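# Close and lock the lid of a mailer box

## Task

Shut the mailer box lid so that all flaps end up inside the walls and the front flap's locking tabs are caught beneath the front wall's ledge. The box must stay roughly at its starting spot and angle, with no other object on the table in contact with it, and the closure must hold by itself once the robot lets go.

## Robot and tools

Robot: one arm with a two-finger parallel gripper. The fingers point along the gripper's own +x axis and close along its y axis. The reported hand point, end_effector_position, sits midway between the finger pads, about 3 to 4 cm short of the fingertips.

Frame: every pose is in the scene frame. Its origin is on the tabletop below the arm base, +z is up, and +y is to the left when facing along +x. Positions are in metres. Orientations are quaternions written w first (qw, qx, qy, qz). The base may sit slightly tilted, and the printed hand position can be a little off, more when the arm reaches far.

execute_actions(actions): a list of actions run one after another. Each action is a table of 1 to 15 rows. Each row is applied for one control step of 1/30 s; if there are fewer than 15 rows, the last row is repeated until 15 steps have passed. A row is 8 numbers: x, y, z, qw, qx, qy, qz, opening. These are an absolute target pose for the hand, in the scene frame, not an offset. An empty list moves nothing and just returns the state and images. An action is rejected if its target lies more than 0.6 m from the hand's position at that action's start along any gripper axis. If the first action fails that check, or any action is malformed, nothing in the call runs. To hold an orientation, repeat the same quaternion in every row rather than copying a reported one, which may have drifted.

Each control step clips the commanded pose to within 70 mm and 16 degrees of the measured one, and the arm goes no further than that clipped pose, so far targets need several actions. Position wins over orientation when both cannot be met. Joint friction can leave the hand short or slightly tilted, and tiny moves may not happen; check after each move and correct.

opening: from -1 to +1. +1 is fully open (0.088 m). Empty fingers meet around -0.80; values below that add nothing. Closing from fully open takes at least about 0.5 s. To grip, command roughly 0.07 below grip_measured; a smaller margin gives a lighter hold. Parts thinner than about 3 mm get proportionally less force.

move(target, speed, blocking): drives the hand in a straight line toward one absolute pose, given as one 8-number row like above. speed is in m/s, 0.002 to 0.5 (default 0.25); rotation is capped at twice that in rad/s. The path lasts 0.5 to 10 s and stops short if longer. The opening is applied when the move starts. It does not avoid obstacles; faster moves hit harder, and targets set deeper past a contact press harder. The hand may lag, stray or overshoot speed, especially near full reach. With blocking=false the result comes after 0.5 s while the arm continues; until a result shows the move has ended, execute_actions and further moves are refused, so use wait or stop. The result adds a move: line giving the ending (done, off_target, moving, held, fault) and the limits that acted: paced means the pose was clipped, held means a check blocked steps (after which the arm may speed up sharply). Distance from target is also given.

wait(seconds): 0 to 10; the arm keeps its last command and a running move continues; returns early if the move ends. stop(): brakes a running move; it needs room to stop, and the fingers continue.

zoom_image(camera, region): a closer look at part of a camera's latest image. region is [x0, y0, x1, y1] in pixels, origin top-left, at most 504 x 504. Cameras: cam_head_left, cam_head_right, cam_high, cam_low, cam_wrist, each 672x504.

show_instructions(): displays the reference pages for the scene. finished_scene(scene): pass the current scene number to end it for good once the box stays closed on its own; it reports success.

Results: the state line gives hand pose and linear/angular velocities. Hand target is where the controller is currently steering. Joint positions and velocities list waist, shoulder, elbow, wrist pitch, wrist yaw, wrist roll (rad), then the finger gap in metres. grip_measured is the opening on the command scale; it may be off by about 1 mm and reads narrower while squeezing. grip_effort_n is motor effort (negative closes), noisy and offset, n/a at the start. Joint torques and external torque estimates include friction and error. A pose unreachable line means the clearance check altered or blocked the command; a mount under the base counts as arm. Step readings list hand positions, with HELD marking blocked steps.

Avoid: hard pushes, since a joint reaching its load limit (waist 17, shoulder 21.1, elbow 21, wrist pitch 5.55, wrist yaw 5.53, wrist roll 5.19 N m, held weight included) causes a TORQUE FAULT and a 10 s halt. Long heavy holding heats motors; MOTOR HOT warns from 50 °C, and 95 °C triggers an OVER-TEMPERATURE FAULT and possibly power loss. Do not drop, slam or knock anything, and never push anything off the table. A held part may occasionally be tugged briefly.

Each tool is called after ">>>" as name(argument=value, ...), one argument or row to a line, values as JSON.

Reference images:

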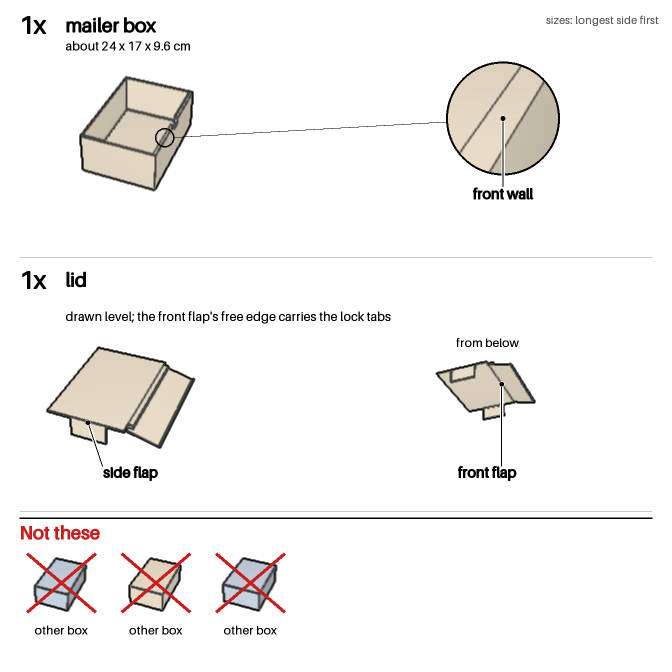

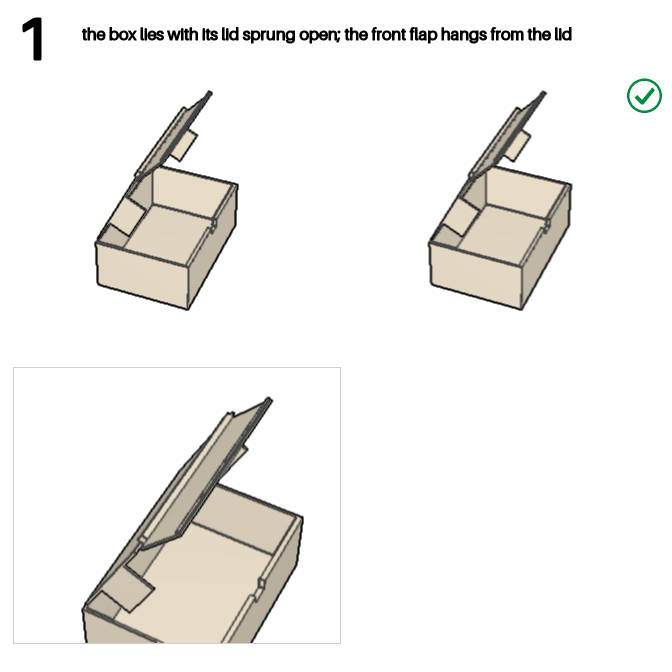

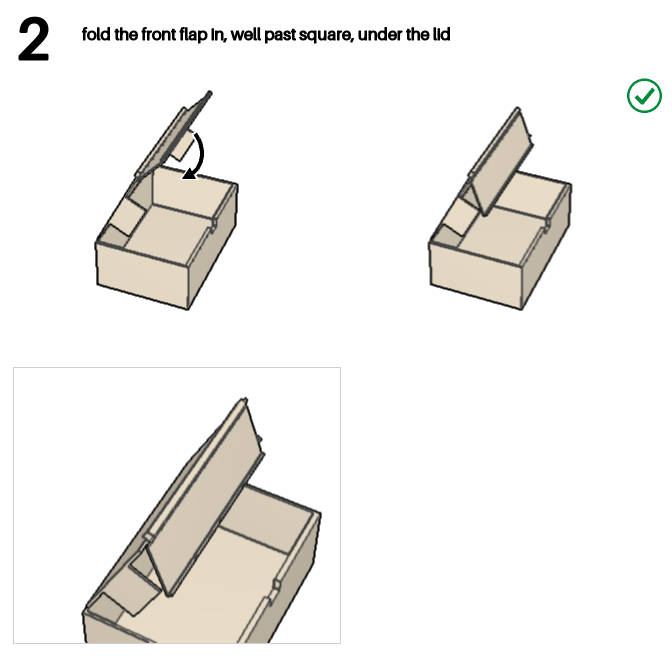

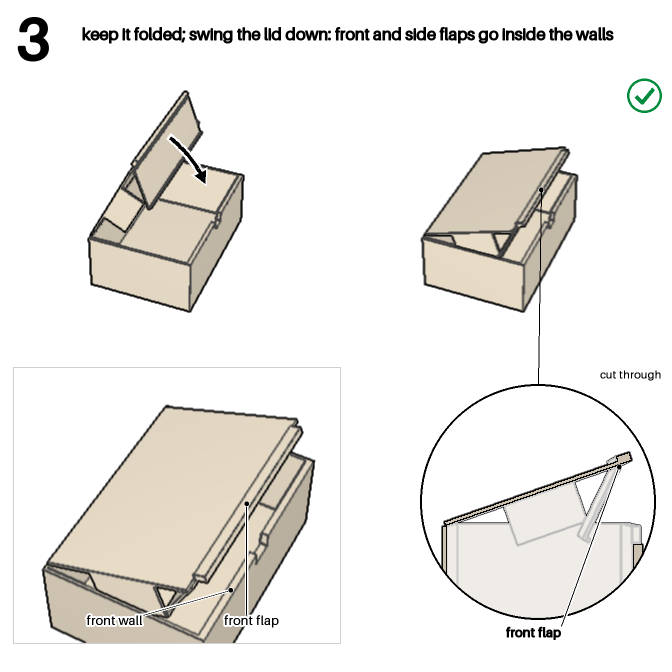

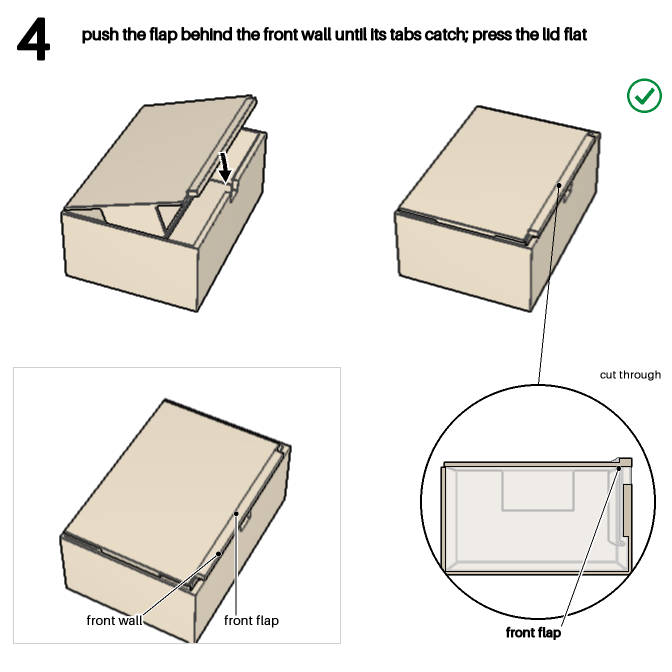

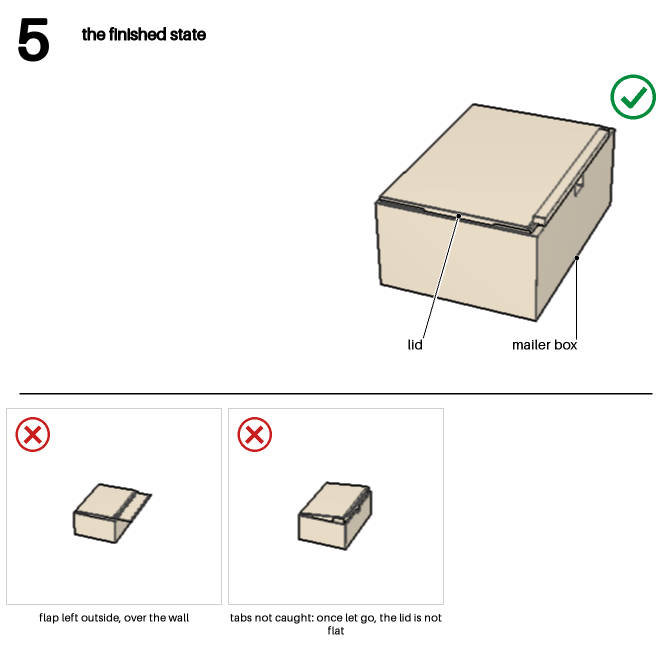

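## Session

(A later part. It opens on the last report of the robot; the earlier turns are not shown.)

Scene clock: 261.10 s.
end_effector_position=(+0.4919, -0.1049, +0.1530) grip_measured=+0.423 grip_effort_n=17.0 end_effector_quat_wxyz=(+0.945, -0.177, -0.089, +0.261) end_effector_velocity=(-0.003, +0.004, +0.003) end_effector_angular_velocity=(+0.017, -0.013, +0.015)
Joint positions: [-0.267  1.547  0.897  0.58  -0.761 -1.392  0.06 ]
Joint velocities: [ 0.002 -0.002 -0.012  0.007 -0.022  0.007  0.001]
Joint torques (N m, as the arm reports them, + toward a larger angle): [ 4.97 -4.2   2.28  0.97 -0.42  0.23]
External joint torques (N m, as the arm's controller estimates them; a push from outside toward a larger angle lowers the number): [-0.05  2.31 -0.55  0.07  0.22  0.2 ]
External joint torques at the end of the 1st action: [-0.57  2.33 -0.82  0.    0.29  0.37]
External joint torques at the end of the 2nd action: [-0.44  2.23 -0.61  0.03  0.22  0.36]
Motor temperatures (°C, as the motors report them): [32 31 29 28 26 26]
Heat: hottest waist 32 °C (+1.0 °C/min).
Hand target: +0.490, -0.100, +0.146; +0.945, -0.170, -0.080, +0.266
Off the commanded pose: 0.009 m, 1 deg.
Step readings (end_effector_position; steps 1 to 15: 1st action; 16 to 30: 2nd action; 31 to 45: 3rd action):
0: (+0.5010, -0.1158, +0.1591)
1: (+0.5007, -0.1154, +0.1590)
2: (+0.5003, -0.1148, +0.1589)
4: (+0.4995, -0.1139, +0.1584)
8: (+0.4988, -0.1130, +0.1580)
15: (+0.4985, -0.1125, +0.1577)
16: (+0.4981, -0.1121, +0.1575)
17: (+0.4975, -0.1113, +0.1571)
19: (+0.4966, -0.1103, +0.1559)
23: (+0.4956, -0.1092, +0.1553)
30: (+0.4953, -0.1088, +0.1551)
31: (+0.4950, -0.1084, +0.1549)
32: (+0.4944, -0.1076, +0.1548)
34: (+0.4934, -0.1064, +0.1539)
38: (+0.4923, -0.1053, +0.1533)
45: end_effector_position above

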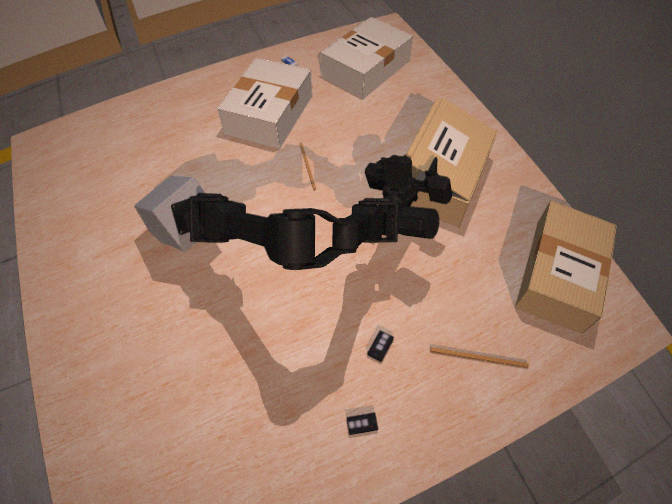

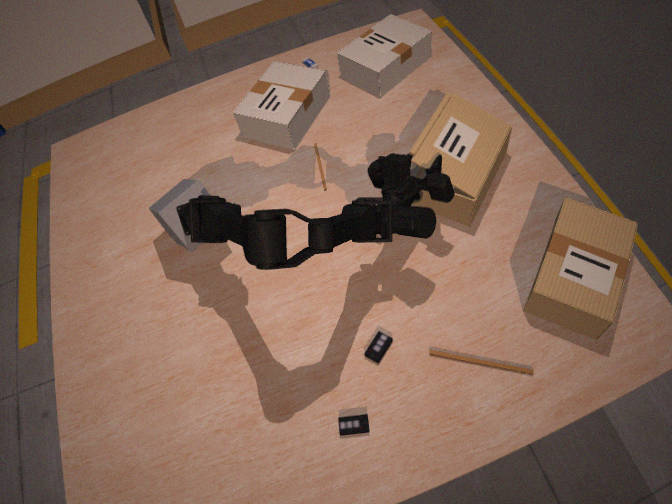

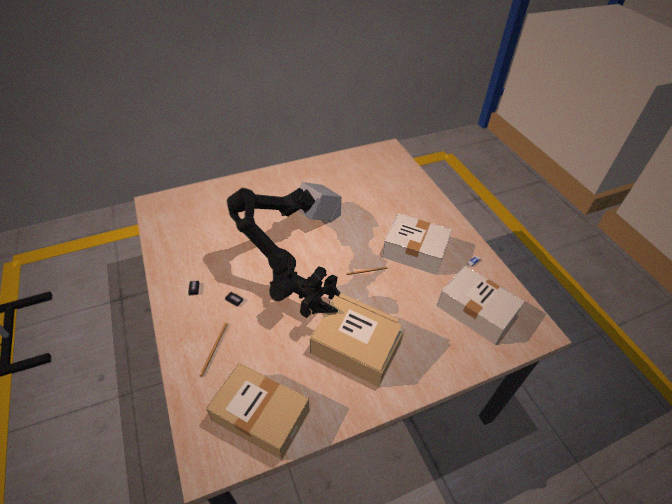

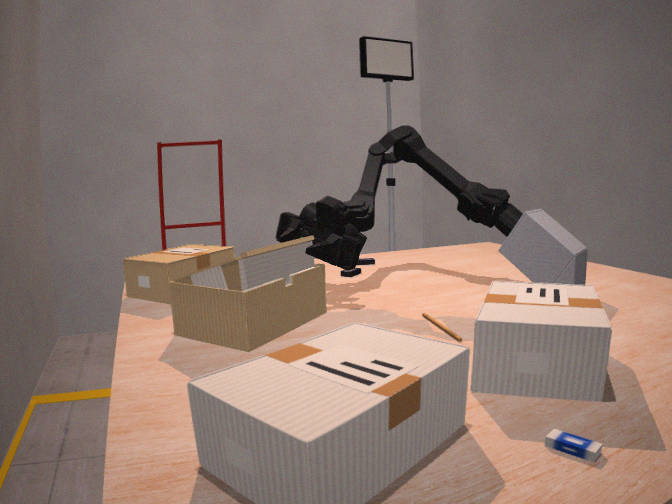

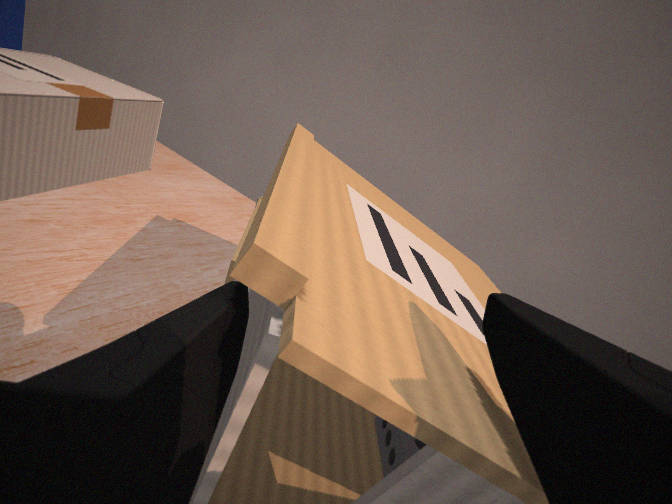

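Inside. Open further, roll to level.

>>> execute_actions(
  actions=[
    [[0.485,-0.093,0.146,0.95,-0.14,-0.07,0.268,0.7]],
    [[0.480,-0.086,0.146,0.955,-0.10,-0.06,0.27,0.95]],
    [[0.478,-0.083,0.146,0.96,-0.05,-0.045,0.273,0.95]],
    [[0.476,-0.080,0.143,0.96,0.0,-0.03,0.275,0.95]],
    [[0.474,-0.077,0.138,0.96,0.04,-0.02,0.276,0.95]],
  ],
)

>>> zoom_image(
  camera="cam_low",
  region=[150,160,390,360],
)

Scene clock: 268.10 s.
end_effector_position=(+0.4763, -0.0815, +0.1434) grip_measured=+0.948 grip_effort_n=17.0 end_effector_quat_wxyz=(+0.962, +0.032, -0.026, +0.271) end_effector_velocity=(-0.001, -0.000, +0.003) end_effector_angular_velocity=(-0.001, -0.023, +0.005)
Joint positions: [-0.25   1.567  0.791  0.708 -0.734 -0.949  0.085]
Joint velocities: [-0.002 -0.002 -0.002  0.007 -0.022 -0.007 -0.   ]
Joint torques (N m, as the arm reports them, + toward a larger angle): [ 4.99 -3.96  2.08  1.04 -0.79  0.2 ]
External joint torques (N m, as the arm's controller estimates them; a push from outside toward a larger angle lowers the number): [ 0.    2.12 -0.33  0.1  -0.15  0.2 ]
External joint torques at the end of the 1st action: [ 0.43  1.73 -0.55  0.11  0.17  0.21]
External joint torques at the end of the 2nd action: [ 0.23  1.59 -0.5   0.09  0.14  0.16]
External joint torques at the end of the 3rd action: [ 0.33  1.48 -0.53  0.08  0.14  0.19]
External joint torques at the end of the 4th action: [ 0.09  2.13 -0.58  0.09  0.08  0.19]
Motor temperatures (°C, as the motors report them): [32 31 29 28 25 26]
Heat: hottest waist 32 °C (+1.0 °C/min).
Hand target: +0.474, -0.077, +0.138; +0.960, +0.040, -0.020, +0.276
Off the commanded pose: 0.007 m, 1 deg.
Step readings (end_effector_position; steps 1 to 15: 1st action; 16 to 30: 2nd action; 31 to 45: 3rd action; 46 to 60: 4th action; 61 to 75: 5th action):
0: (+0.4918, -0.1049, +0.1530)
1: (+0.4915, -0.1045, +0.1526)
2: (+0.4906, -0.1033, +0.1521)
4: (+0.4889, -0.1009, +0.1508)
8: (+0.4872, -0.0983, +0.1502)
15: (+0.4868, -0.0977, +0.1503)
16: (+0.4863, -0.0972, +0.1503)
17: (+0.4855, -0.0958, +0.1504)
19: (+0.4838, -0.0931, +0.1500)
23: (+0.4823, -0.0910, +0.1499)
30: (+0.4818, -0.0904, +0.1502)
31: (+0.4817, -0.0901, +0.1502)
32: (+0.4816, -0.0897, +0.1501)
34: (+0.4810, -0.0888, +0.1498)
38: (+0.4801, -0.0876, +0.1495)
45: (+0.4801, -0.0875, +0.1497)
46: (+0.4799, -0.0875, +0.1497)
47: (+0.4796, -0.0872, +0.1496)
49: (+0.4789, -0.0866, +0.1493)
53: (+0.4782, -0.0858, +0.1489)
60: (+0.4782, -0.0856, +0.1487)
61: (+0.4781, -0.0854, +0.1485)
62: (+0.4781, -0.0853, +0.1481)
64: (+0.4776, -0.0841, +0.1463)
68: (+0.4763, -0.0818, +0.1435)
75: end_effector_position above

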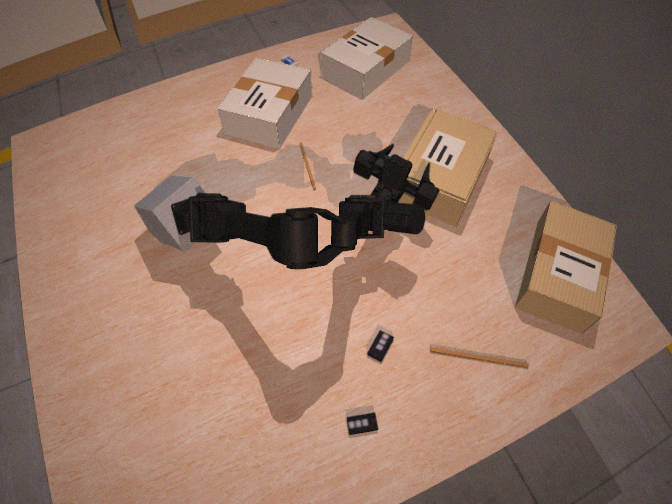

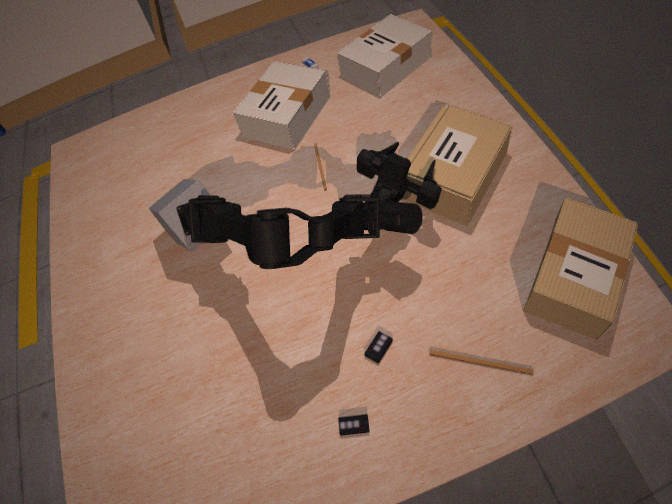

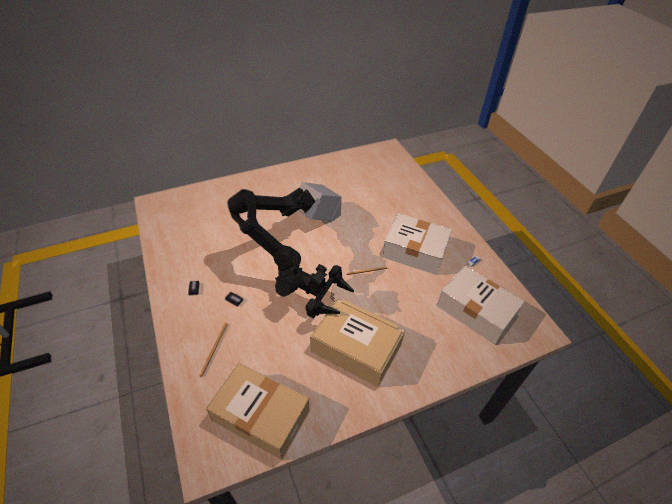

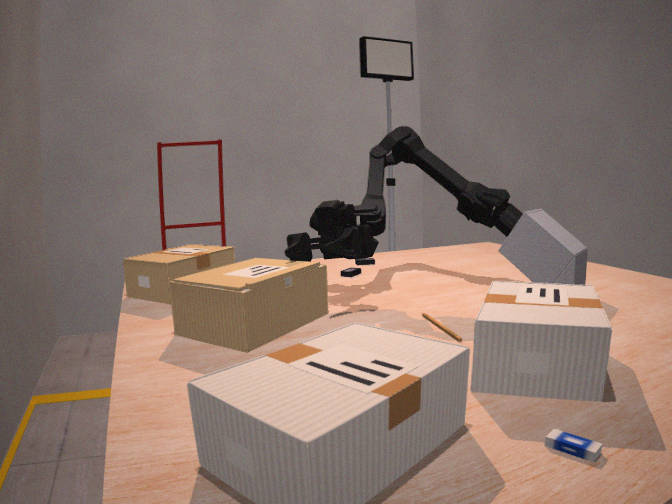

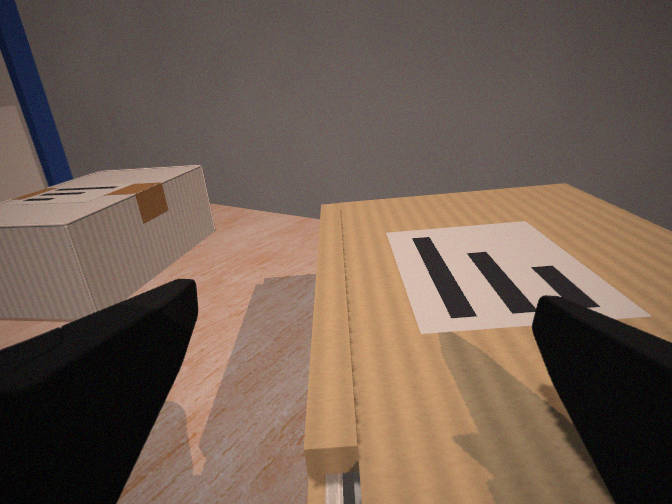

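Region (150, 160, 390, 360) of cam_low's 672x504 image, scaled by 2.100, with more detail than that image has.

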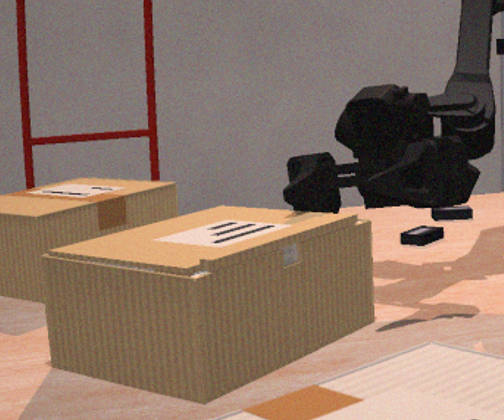

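Press a bit more, then lift slightly.

>>> execute_actions(
  actions=[
    [[0.474,-0.077,0.130,0.96,0.04,-0.02,0.276,0.95]],
    [[0.474,-0.077,0.124,0.96,0.04,-0.02,0.276,0.95]],
    [[0.474,-0.077,0.14,0.96,0.04,-0.02,0.276,0.95]],
    [[0.474,-0.077,0.158,0.96,0.04,-0.02,0.276,0.95]],
  ],
)

>>> zoom_image(
  camera="cam_low",
  region=[150,160,390,360],
)

Scene clock: 273.83 s.
end_effector_position=(+0.4753, -0.0767, +0.1569) grip_measured=+0.948 grip_effort_n=16.5 end_effector_quat_wxyz=(+0.960, +0.038, -0.022, +0.277) end_effector_velocity=(-0.002, +0.004, +0.003) end_effector_angular_velocity=(+0.017, +0.004, +0.020)
Joint positions: [-0.211  1.529  0.782  0.666 -0.698 -0.941  0.085]
Joint velocities: [ 0.007 -0.007 -0.002 -0.022 -0.007  0.007 -0.   ]
Joint torques (N m, as the arm reports them, + toward a larger angle): [ 5.22 -5.79  2.42  0.75 -0.46  0.16]
External joint torques (N m, as the arm's controller estimates them; a push from outside toward a larger angle lowers the number): [ 0.26  0.   -0.1  -0.16  0.18  0.16]
External joint torques at the end of the 1st action: [-0.89  2.85  0.16 -0.15  0.25  0.1 ]
External joint torques at the end of the 2nd action: [-1.57  3.39  0.28 -0.38  0.57  0.19]
External joint torques at the end of the 3rd action: [ 0.2   0.51 -0.8  -0.38  0.22  0.21]
Motor temperatures (°C, as the motors report them): [32 31 29 28 25 26]
Heat: hottest waist 32 °C (+1.0 °C/min).
Hand target: +0.474, -0.077, +0.158; +0.960, +0.040, -0.020, +0.276
Off the commanded pose: 0.002 m, 0 deg.
Step readings (end_effector_position; steps 1 to 15: 1st action; 16 to 30: 2nd action; 31 to 45: 3rd action; 46 to 60: 4th action):
0: (+0.4763, -0.0817, +0.1434)
1: (+0.4762, -0.0814, +0.1431)
2: (+0.4761, -0.0813, +0.1421)
4: (+0.4758, -0.0810, +0.1415)
8: (+0.4757, -0.0809, +0.1413)
15: (+0.4757, -0.0807, +0.1411)
16: (+0.4756, -0.0805, +0.1407)
17: (+0.4755, -0.0805, +0.1407)
19: (+0.4755, -0.0802, +0.1403)
23: (+0.4757, -0.0801, +0.1402)
30: (+0.4757, -0.0800, +0.1402)
31: (+0.4759, -0.0801, +0.1407)
32: (+0.4762, -0.0798, +0.1410)
34: (+0.4765, -0.0796, +0.1413)
38: (+0.4767, -0.0794, +0.1420)
45: (+0.4768, -0.0794, +0.1422)
46: (+0.4767, -0.0796, +0.1430)
47: (+0.4761, -0.0785, +0.1449)
49: (+0.4752, -0.0766, +0.1505)
53: (+0.4755, -0.0769, +0.1560)
60: end_effector_position above

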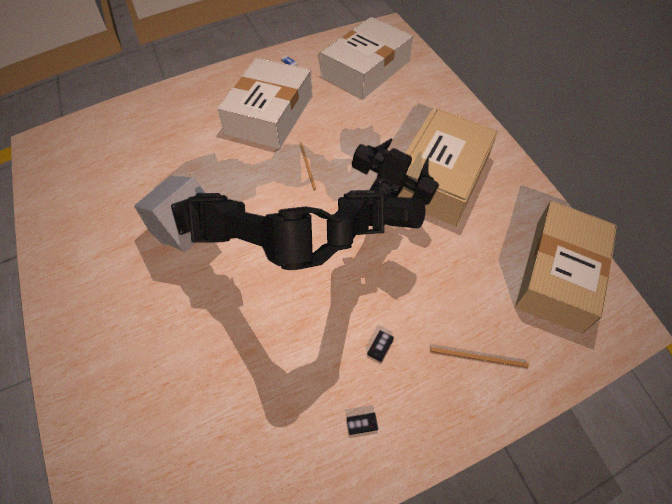

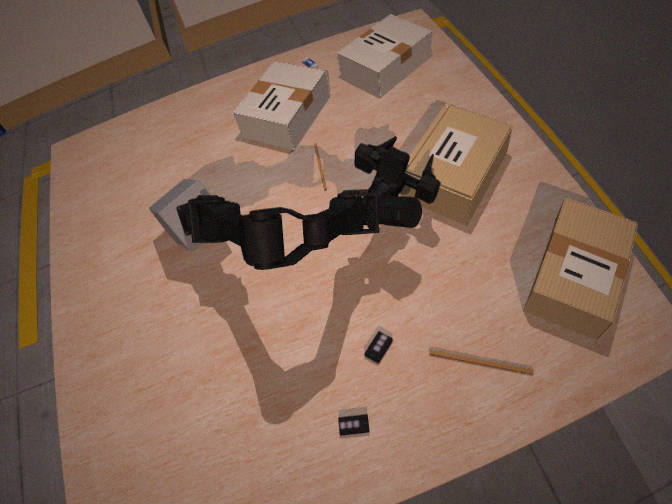

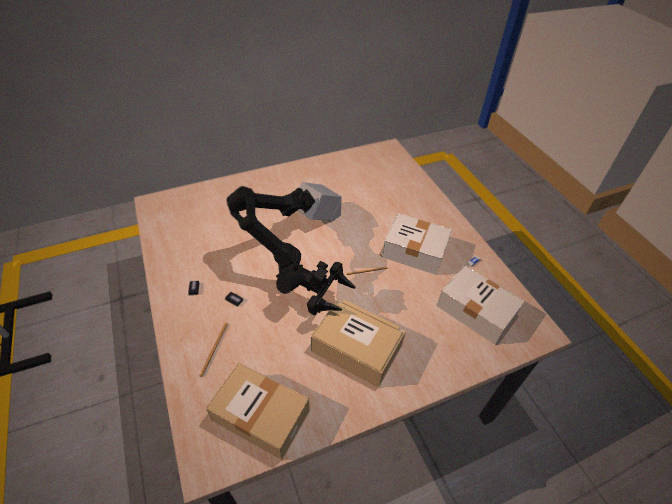

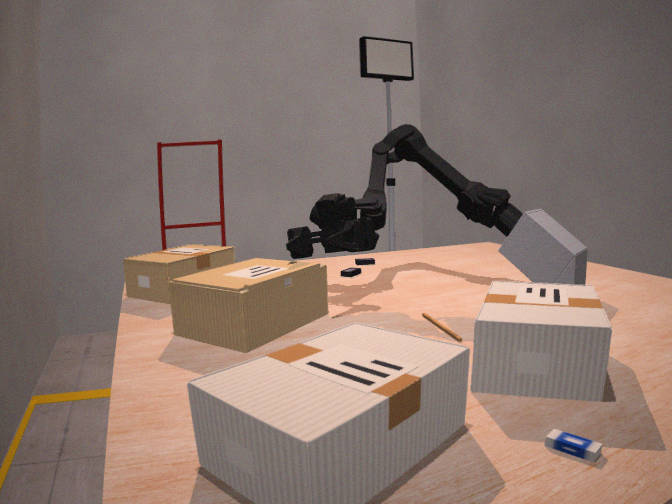

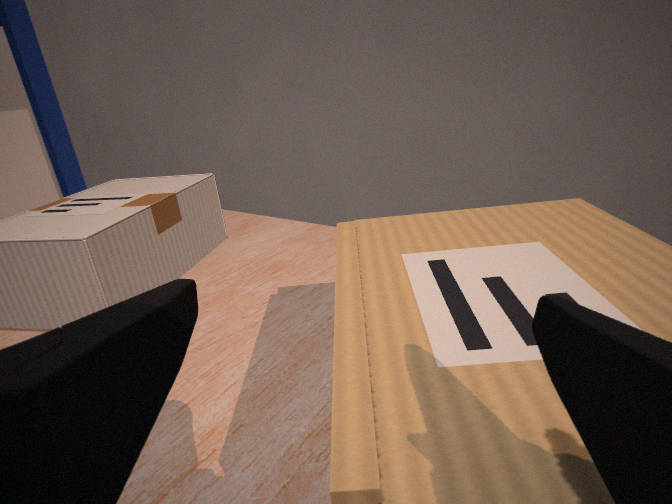

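Region (150, 160, 390, 360) of cam_low's 672x504 image, scaled by 2.100, with more detail than that image has.

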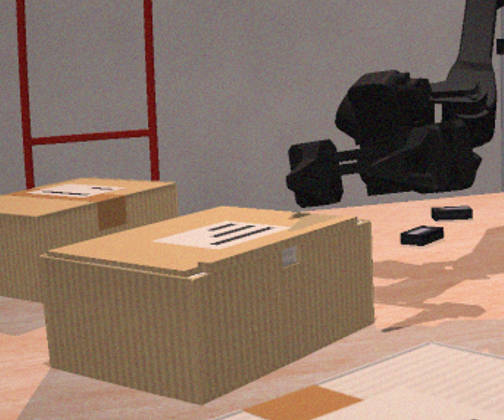

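>>> move(
  target=[0.595,-0.25,0.165,0.96,0.0,-0.02,0.276,-0.8],
  speed=0.15,
)

Scene clock: 280.07 s.
end_effector_position=(+0.5934, -0.2521, +0.1709) grip_measured=-0.797 grip_effort_n=-11.4 end_effector_quat_wxyz=(+0.962, -0.002, -0.023, +0.272) end_effector_velocity=(+0.002, -0.006, -0.004) end_effector_angular_velocity=(-0.033, +0.017, -0.004)
Joint positions: [-0.394  1.789  1.811 -0.128 -0.859 -1.048  0.   ]
Joint velocities: [-0.007  0.012  0.042 -0.051  0.022 -0.037  0.   ]
Joint torques (N m, as the arm reports them, + toward a larger angle): [ 5.71 -7.1   6.47  0.66 -0.83 -0.09]
External joint torques (N m, as the arm's controller estimates them; a push from outside toward a larger angle lowers the number): [-0.05  2.85  1.72 -0.19 -0.19 -0.09]
Motor temperatures (°C, as the motors report them): [32 32 29 28 25 26]
Heat: hottest waist 32 °C (+0.0 °C/min).
Hand target: +0.595, -0.250, +0.165; +0.961, +0.000, -0.020, +0.276
Off the commanded pose: 0.006 m, 1 deg.
move: done

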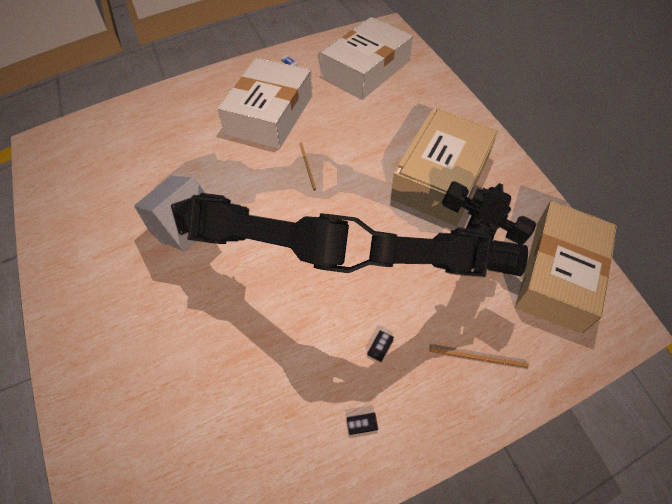

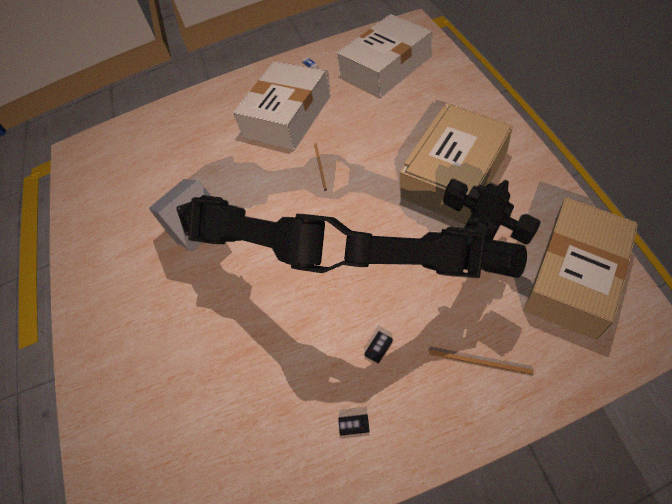

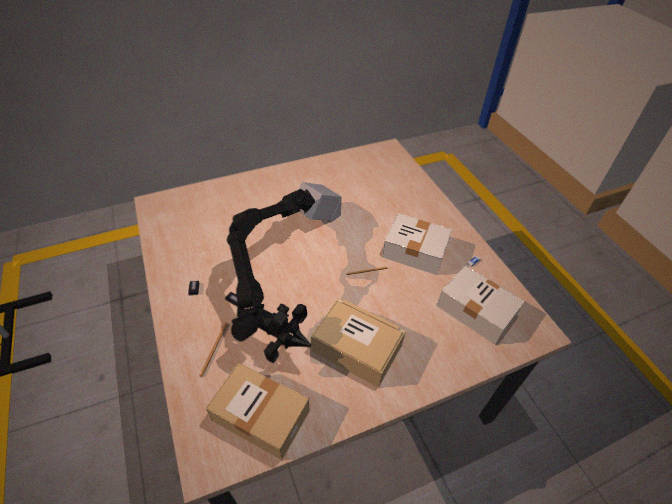

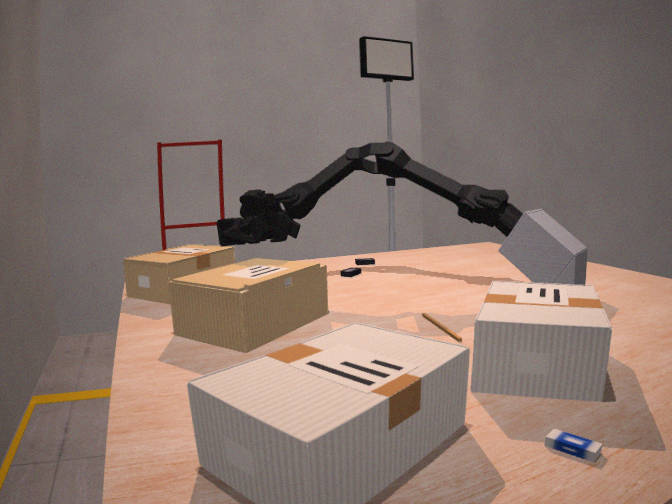

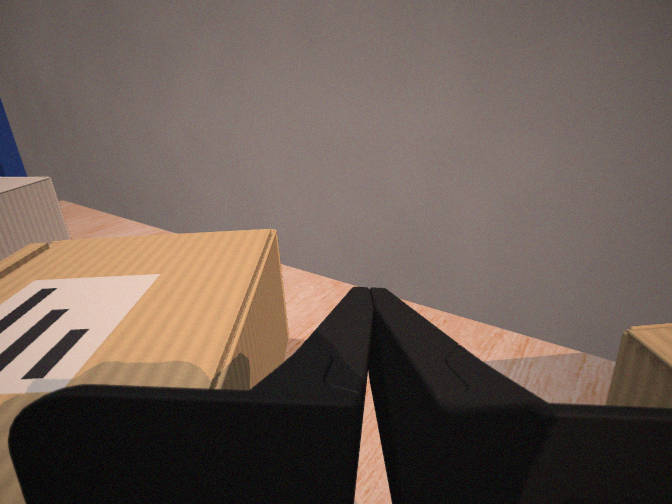

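>>> move(
  target=[0.59,-0.25,0.095,0.96,0.0,-0.02,0.276,-0.8],
  speed=0.06,
)

>>> move(
  target=[0.57,-0.218,0.095,0.96,0.0,-0.02,0.276,-0.8],
  speed=0.03,
)

Scene clock: 286.07 s.
end_effector_position=(+0.5890, -0.2518, +0.1010) grip_measured=-0.797 grip_effort_n=-11.4 end_effector_quat_wxyz=(+0.961, -0.000, -0.020, +0.275) end_effector_velocity=(-0.000, -0.003, +0.005) end_effector_angular_velocity=(-0.006, -0.030, -0.000)
Joint positions: [-0.496  1.916  1.815 -0.03  -0.959 -1.071  0.   ]
Joint velocities: [-0.002 -0.002  0.007  0.007 -0.022 -0.007  0.   ]
Joint torques (N m, as the arm reports them, + toward a larger angle): [ 5.82 -7.42  5.94  1.   -0.84 -0.1 ]
External joint torques (N m, as the arm's controller estimates them; a push from outside toward a larger angle lowers the number): [-0.01  3.13  1.47  0.21 -0.18 -0.11]
Motor temperatures (°C, as the motors report them): [33 33 29 28 26 26]
Heat: hottest waist 33 °C (+1.0 °C/min).
Hand target: +0.590, -0.250, +0.095; +0.961, +0.000, -0.020, +0.276
Off the commanded pose: 0.006 m, 0 deg.
move: done

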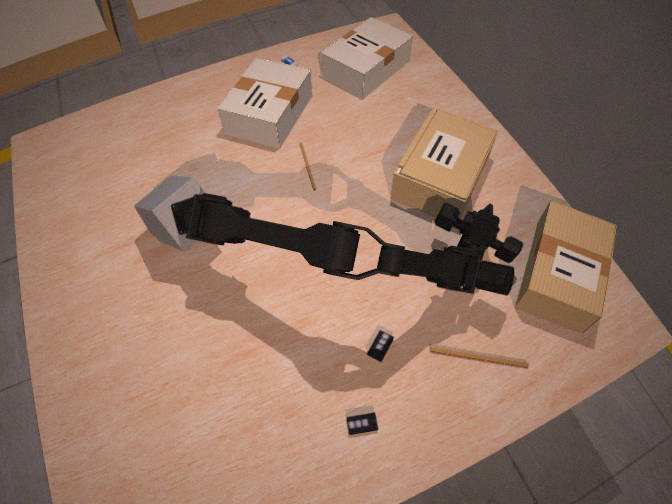

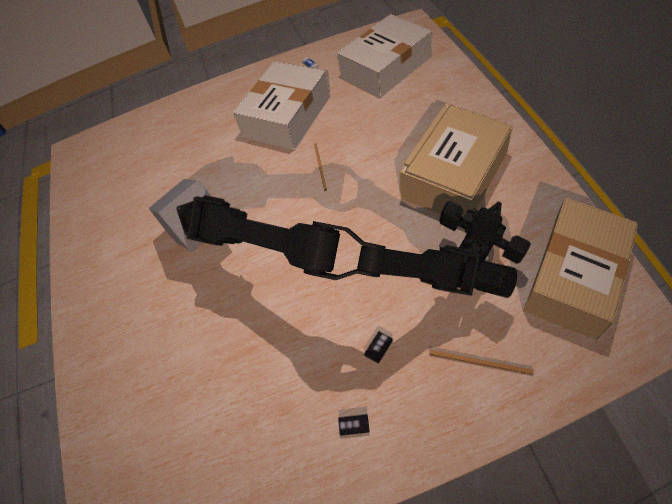

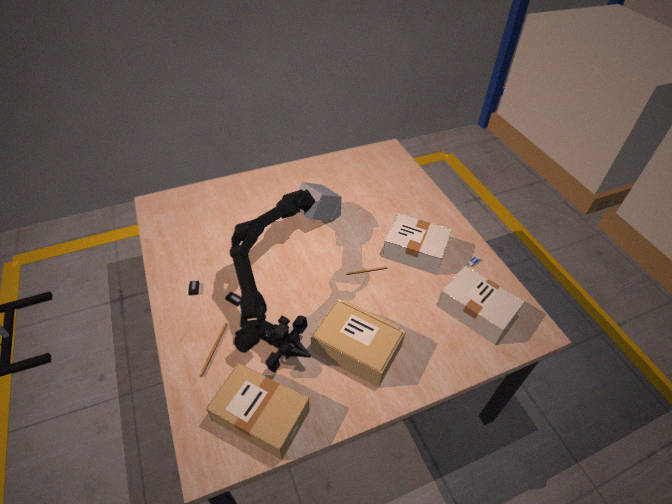

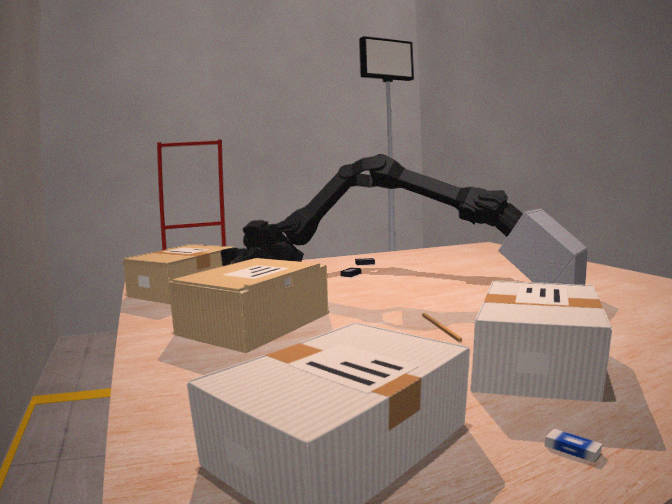

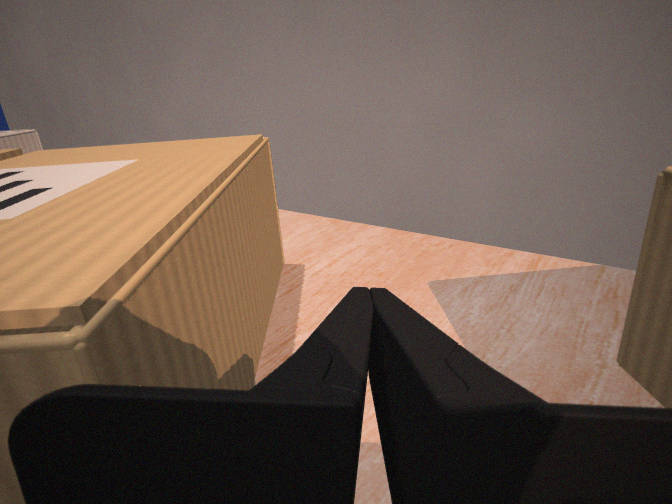

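Scene clock: 287.63 s.
end_effector_position=(+0.5713, -0.2182, +0.0929) grip_measured=-0.797 grip_effort_n=-11.4 end_effector_quat_wxyz=(+0.961, +0.001, -0.021, +0.277) end_effector_velocity=(-0.003, +0.002, -0.003) end_effector_angular_velocity=(-0.012, +0.002, -0.007)
Joint positions: [-0.476  1.858  1.601  0.122 -0.942 -1.071  0.   ]
Joint velocities: [-0.002 -0.007 -0.027  0.022  0.007 -0.007  0.   ]
Joint torques (N m, as the arm reports them, + toward a larger angle): [ 6.31 -9.35  3.47  0.89 -0.57  0.07]
External joint torques (N m, as the arm's controller estimates them; a push from outside toward a larger angle lowers the number): [ 0.58  0.38 -0.49  0.09  0.08  0.07]
Motor temperatures (°C, as the motors report them): [33 34 29 28 26 26]
Heat: hottest shoulder 34 °C (+2.0 °C/min).
Hand target: +0.570, -0.218, +0.095; +0.961, -0.000, -0.020, +0.276
Off the commanded pose: 0.002 m, 0 deg.
move: done

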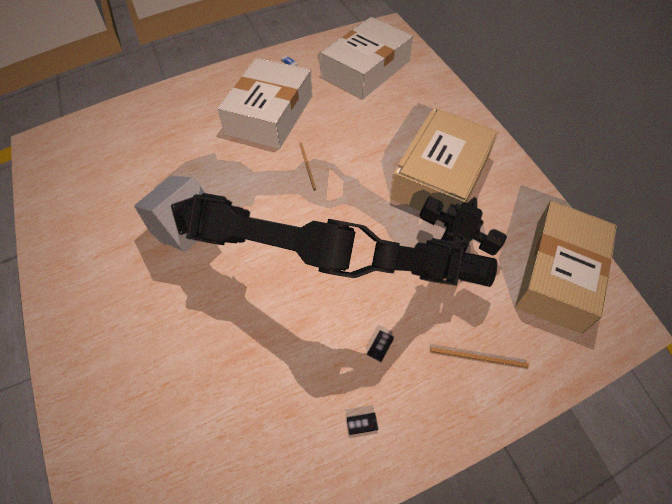

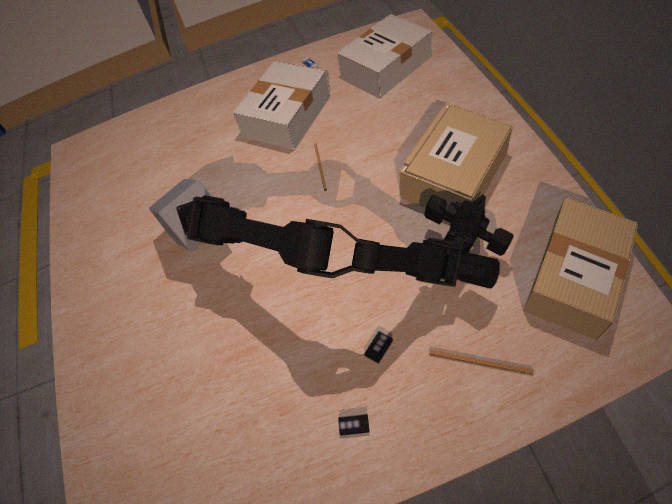

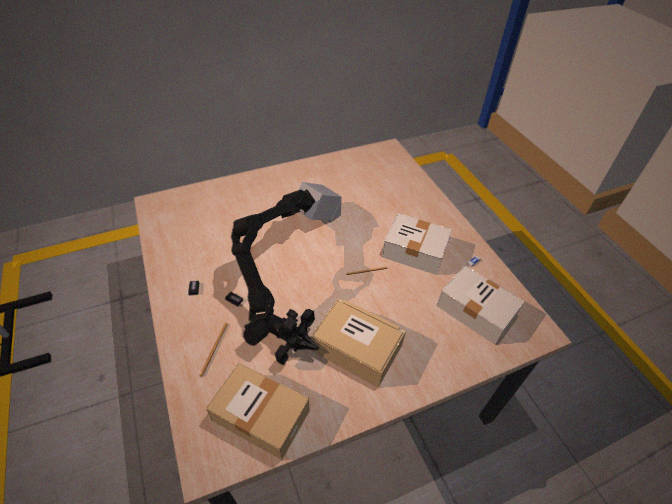

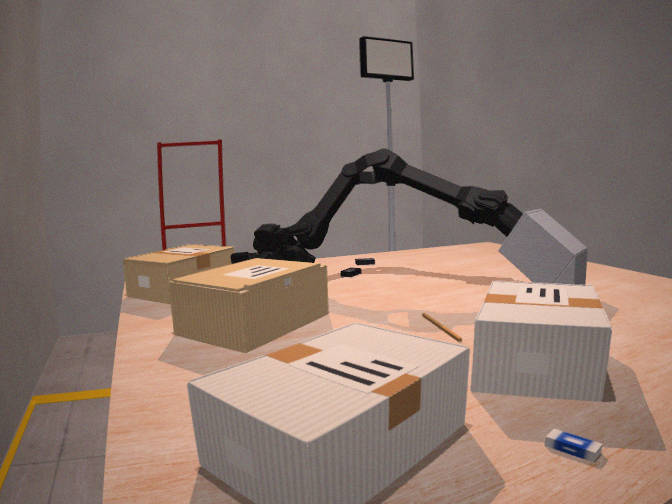

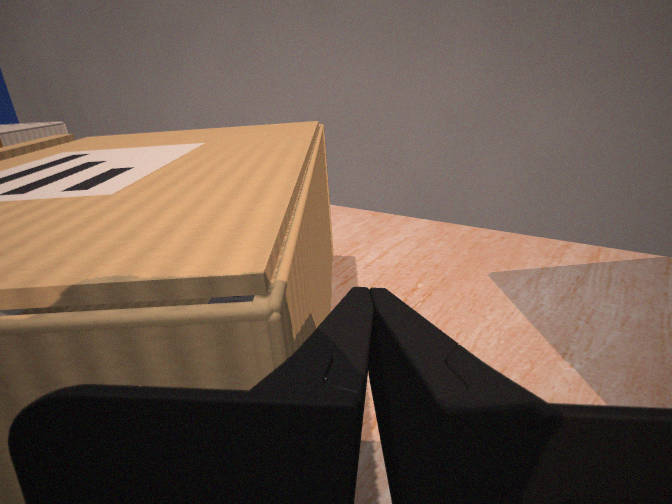

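>>> move(
  target=[0.553,-0.197,0.095,0.96,0.0,-0.02,0.276,-0.8],
  speed=0.02,
)

Scene clock: 291.60 s.
end_effector_position=(+0.5541, -0.1975, +0.0921) grip_measured=-0.797 grip_effort_n=-11.4 end_effector_quat_wxyz=(+0.961, -0.001, -0.020, +0.277) end_effector_velocity=(-0.003, +0.001, -0.002) end_effector_angular_velocity=(+0.003, +0.013, -0.003)
Joint positions: [-0.464  1.804  1.445  0.226 -0.928 -1.07   0.   ]
Joint velocities: [-0.002 -0.007 -0.017  0.007  0.007  0.007  0.   ]
Joint torques (N m, as the arm reports them, + toward a larger angle): [ 6.21 -8.9   3.2   0.94 -0.58  0.17]
External joint torques (N m, as the arm's controller estimates them; a push from outside toward a larger angle lowers the number): [ 0.63  0.33 -0.44  0.13  0.08  0.17]
Motor temperatures (°C, as the motors report them): [33 35 29 28 26 26]
Heat: hottest shoulder 35 °C (+3.0 °C/min).
Hand target: +0.553, -0.197, +0.095; +0.961, +0.000, -0.020, +0.276
Off the commanded pose: 0.003 m, 0 deg.
move: done

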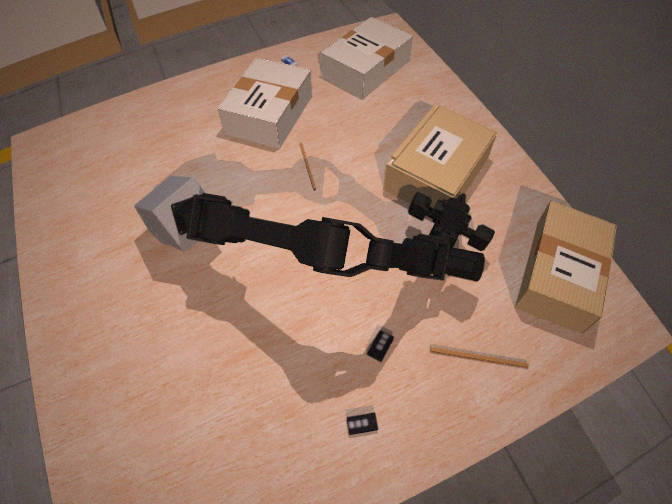

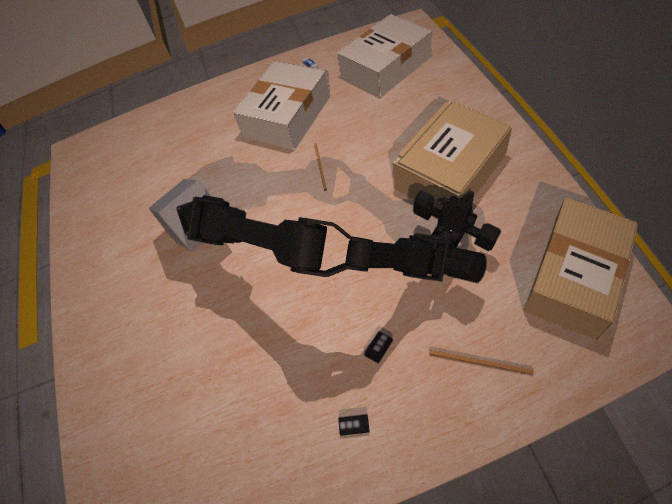

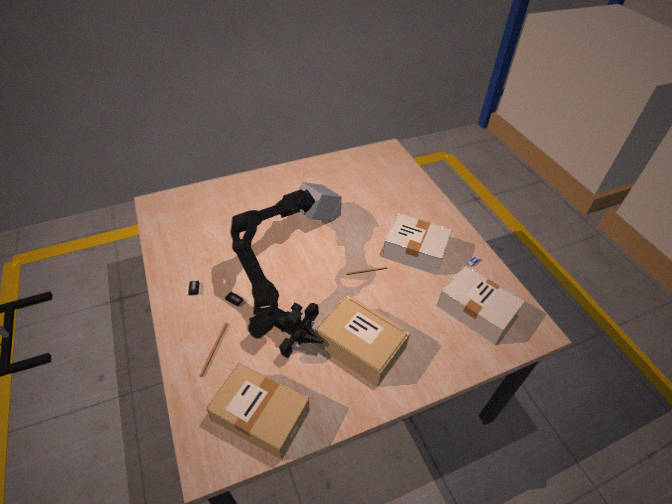

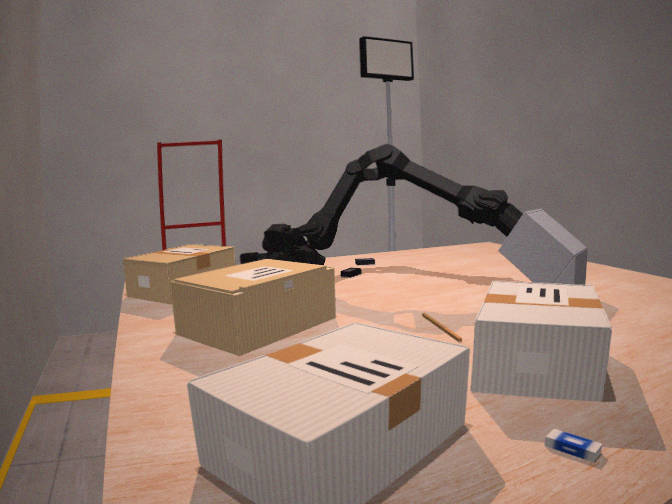

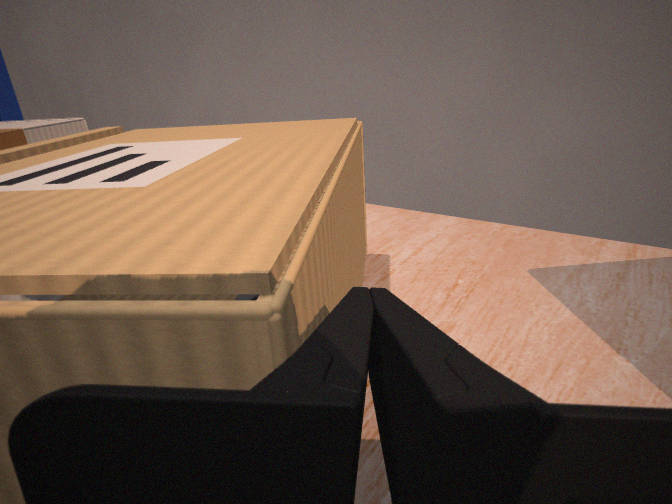

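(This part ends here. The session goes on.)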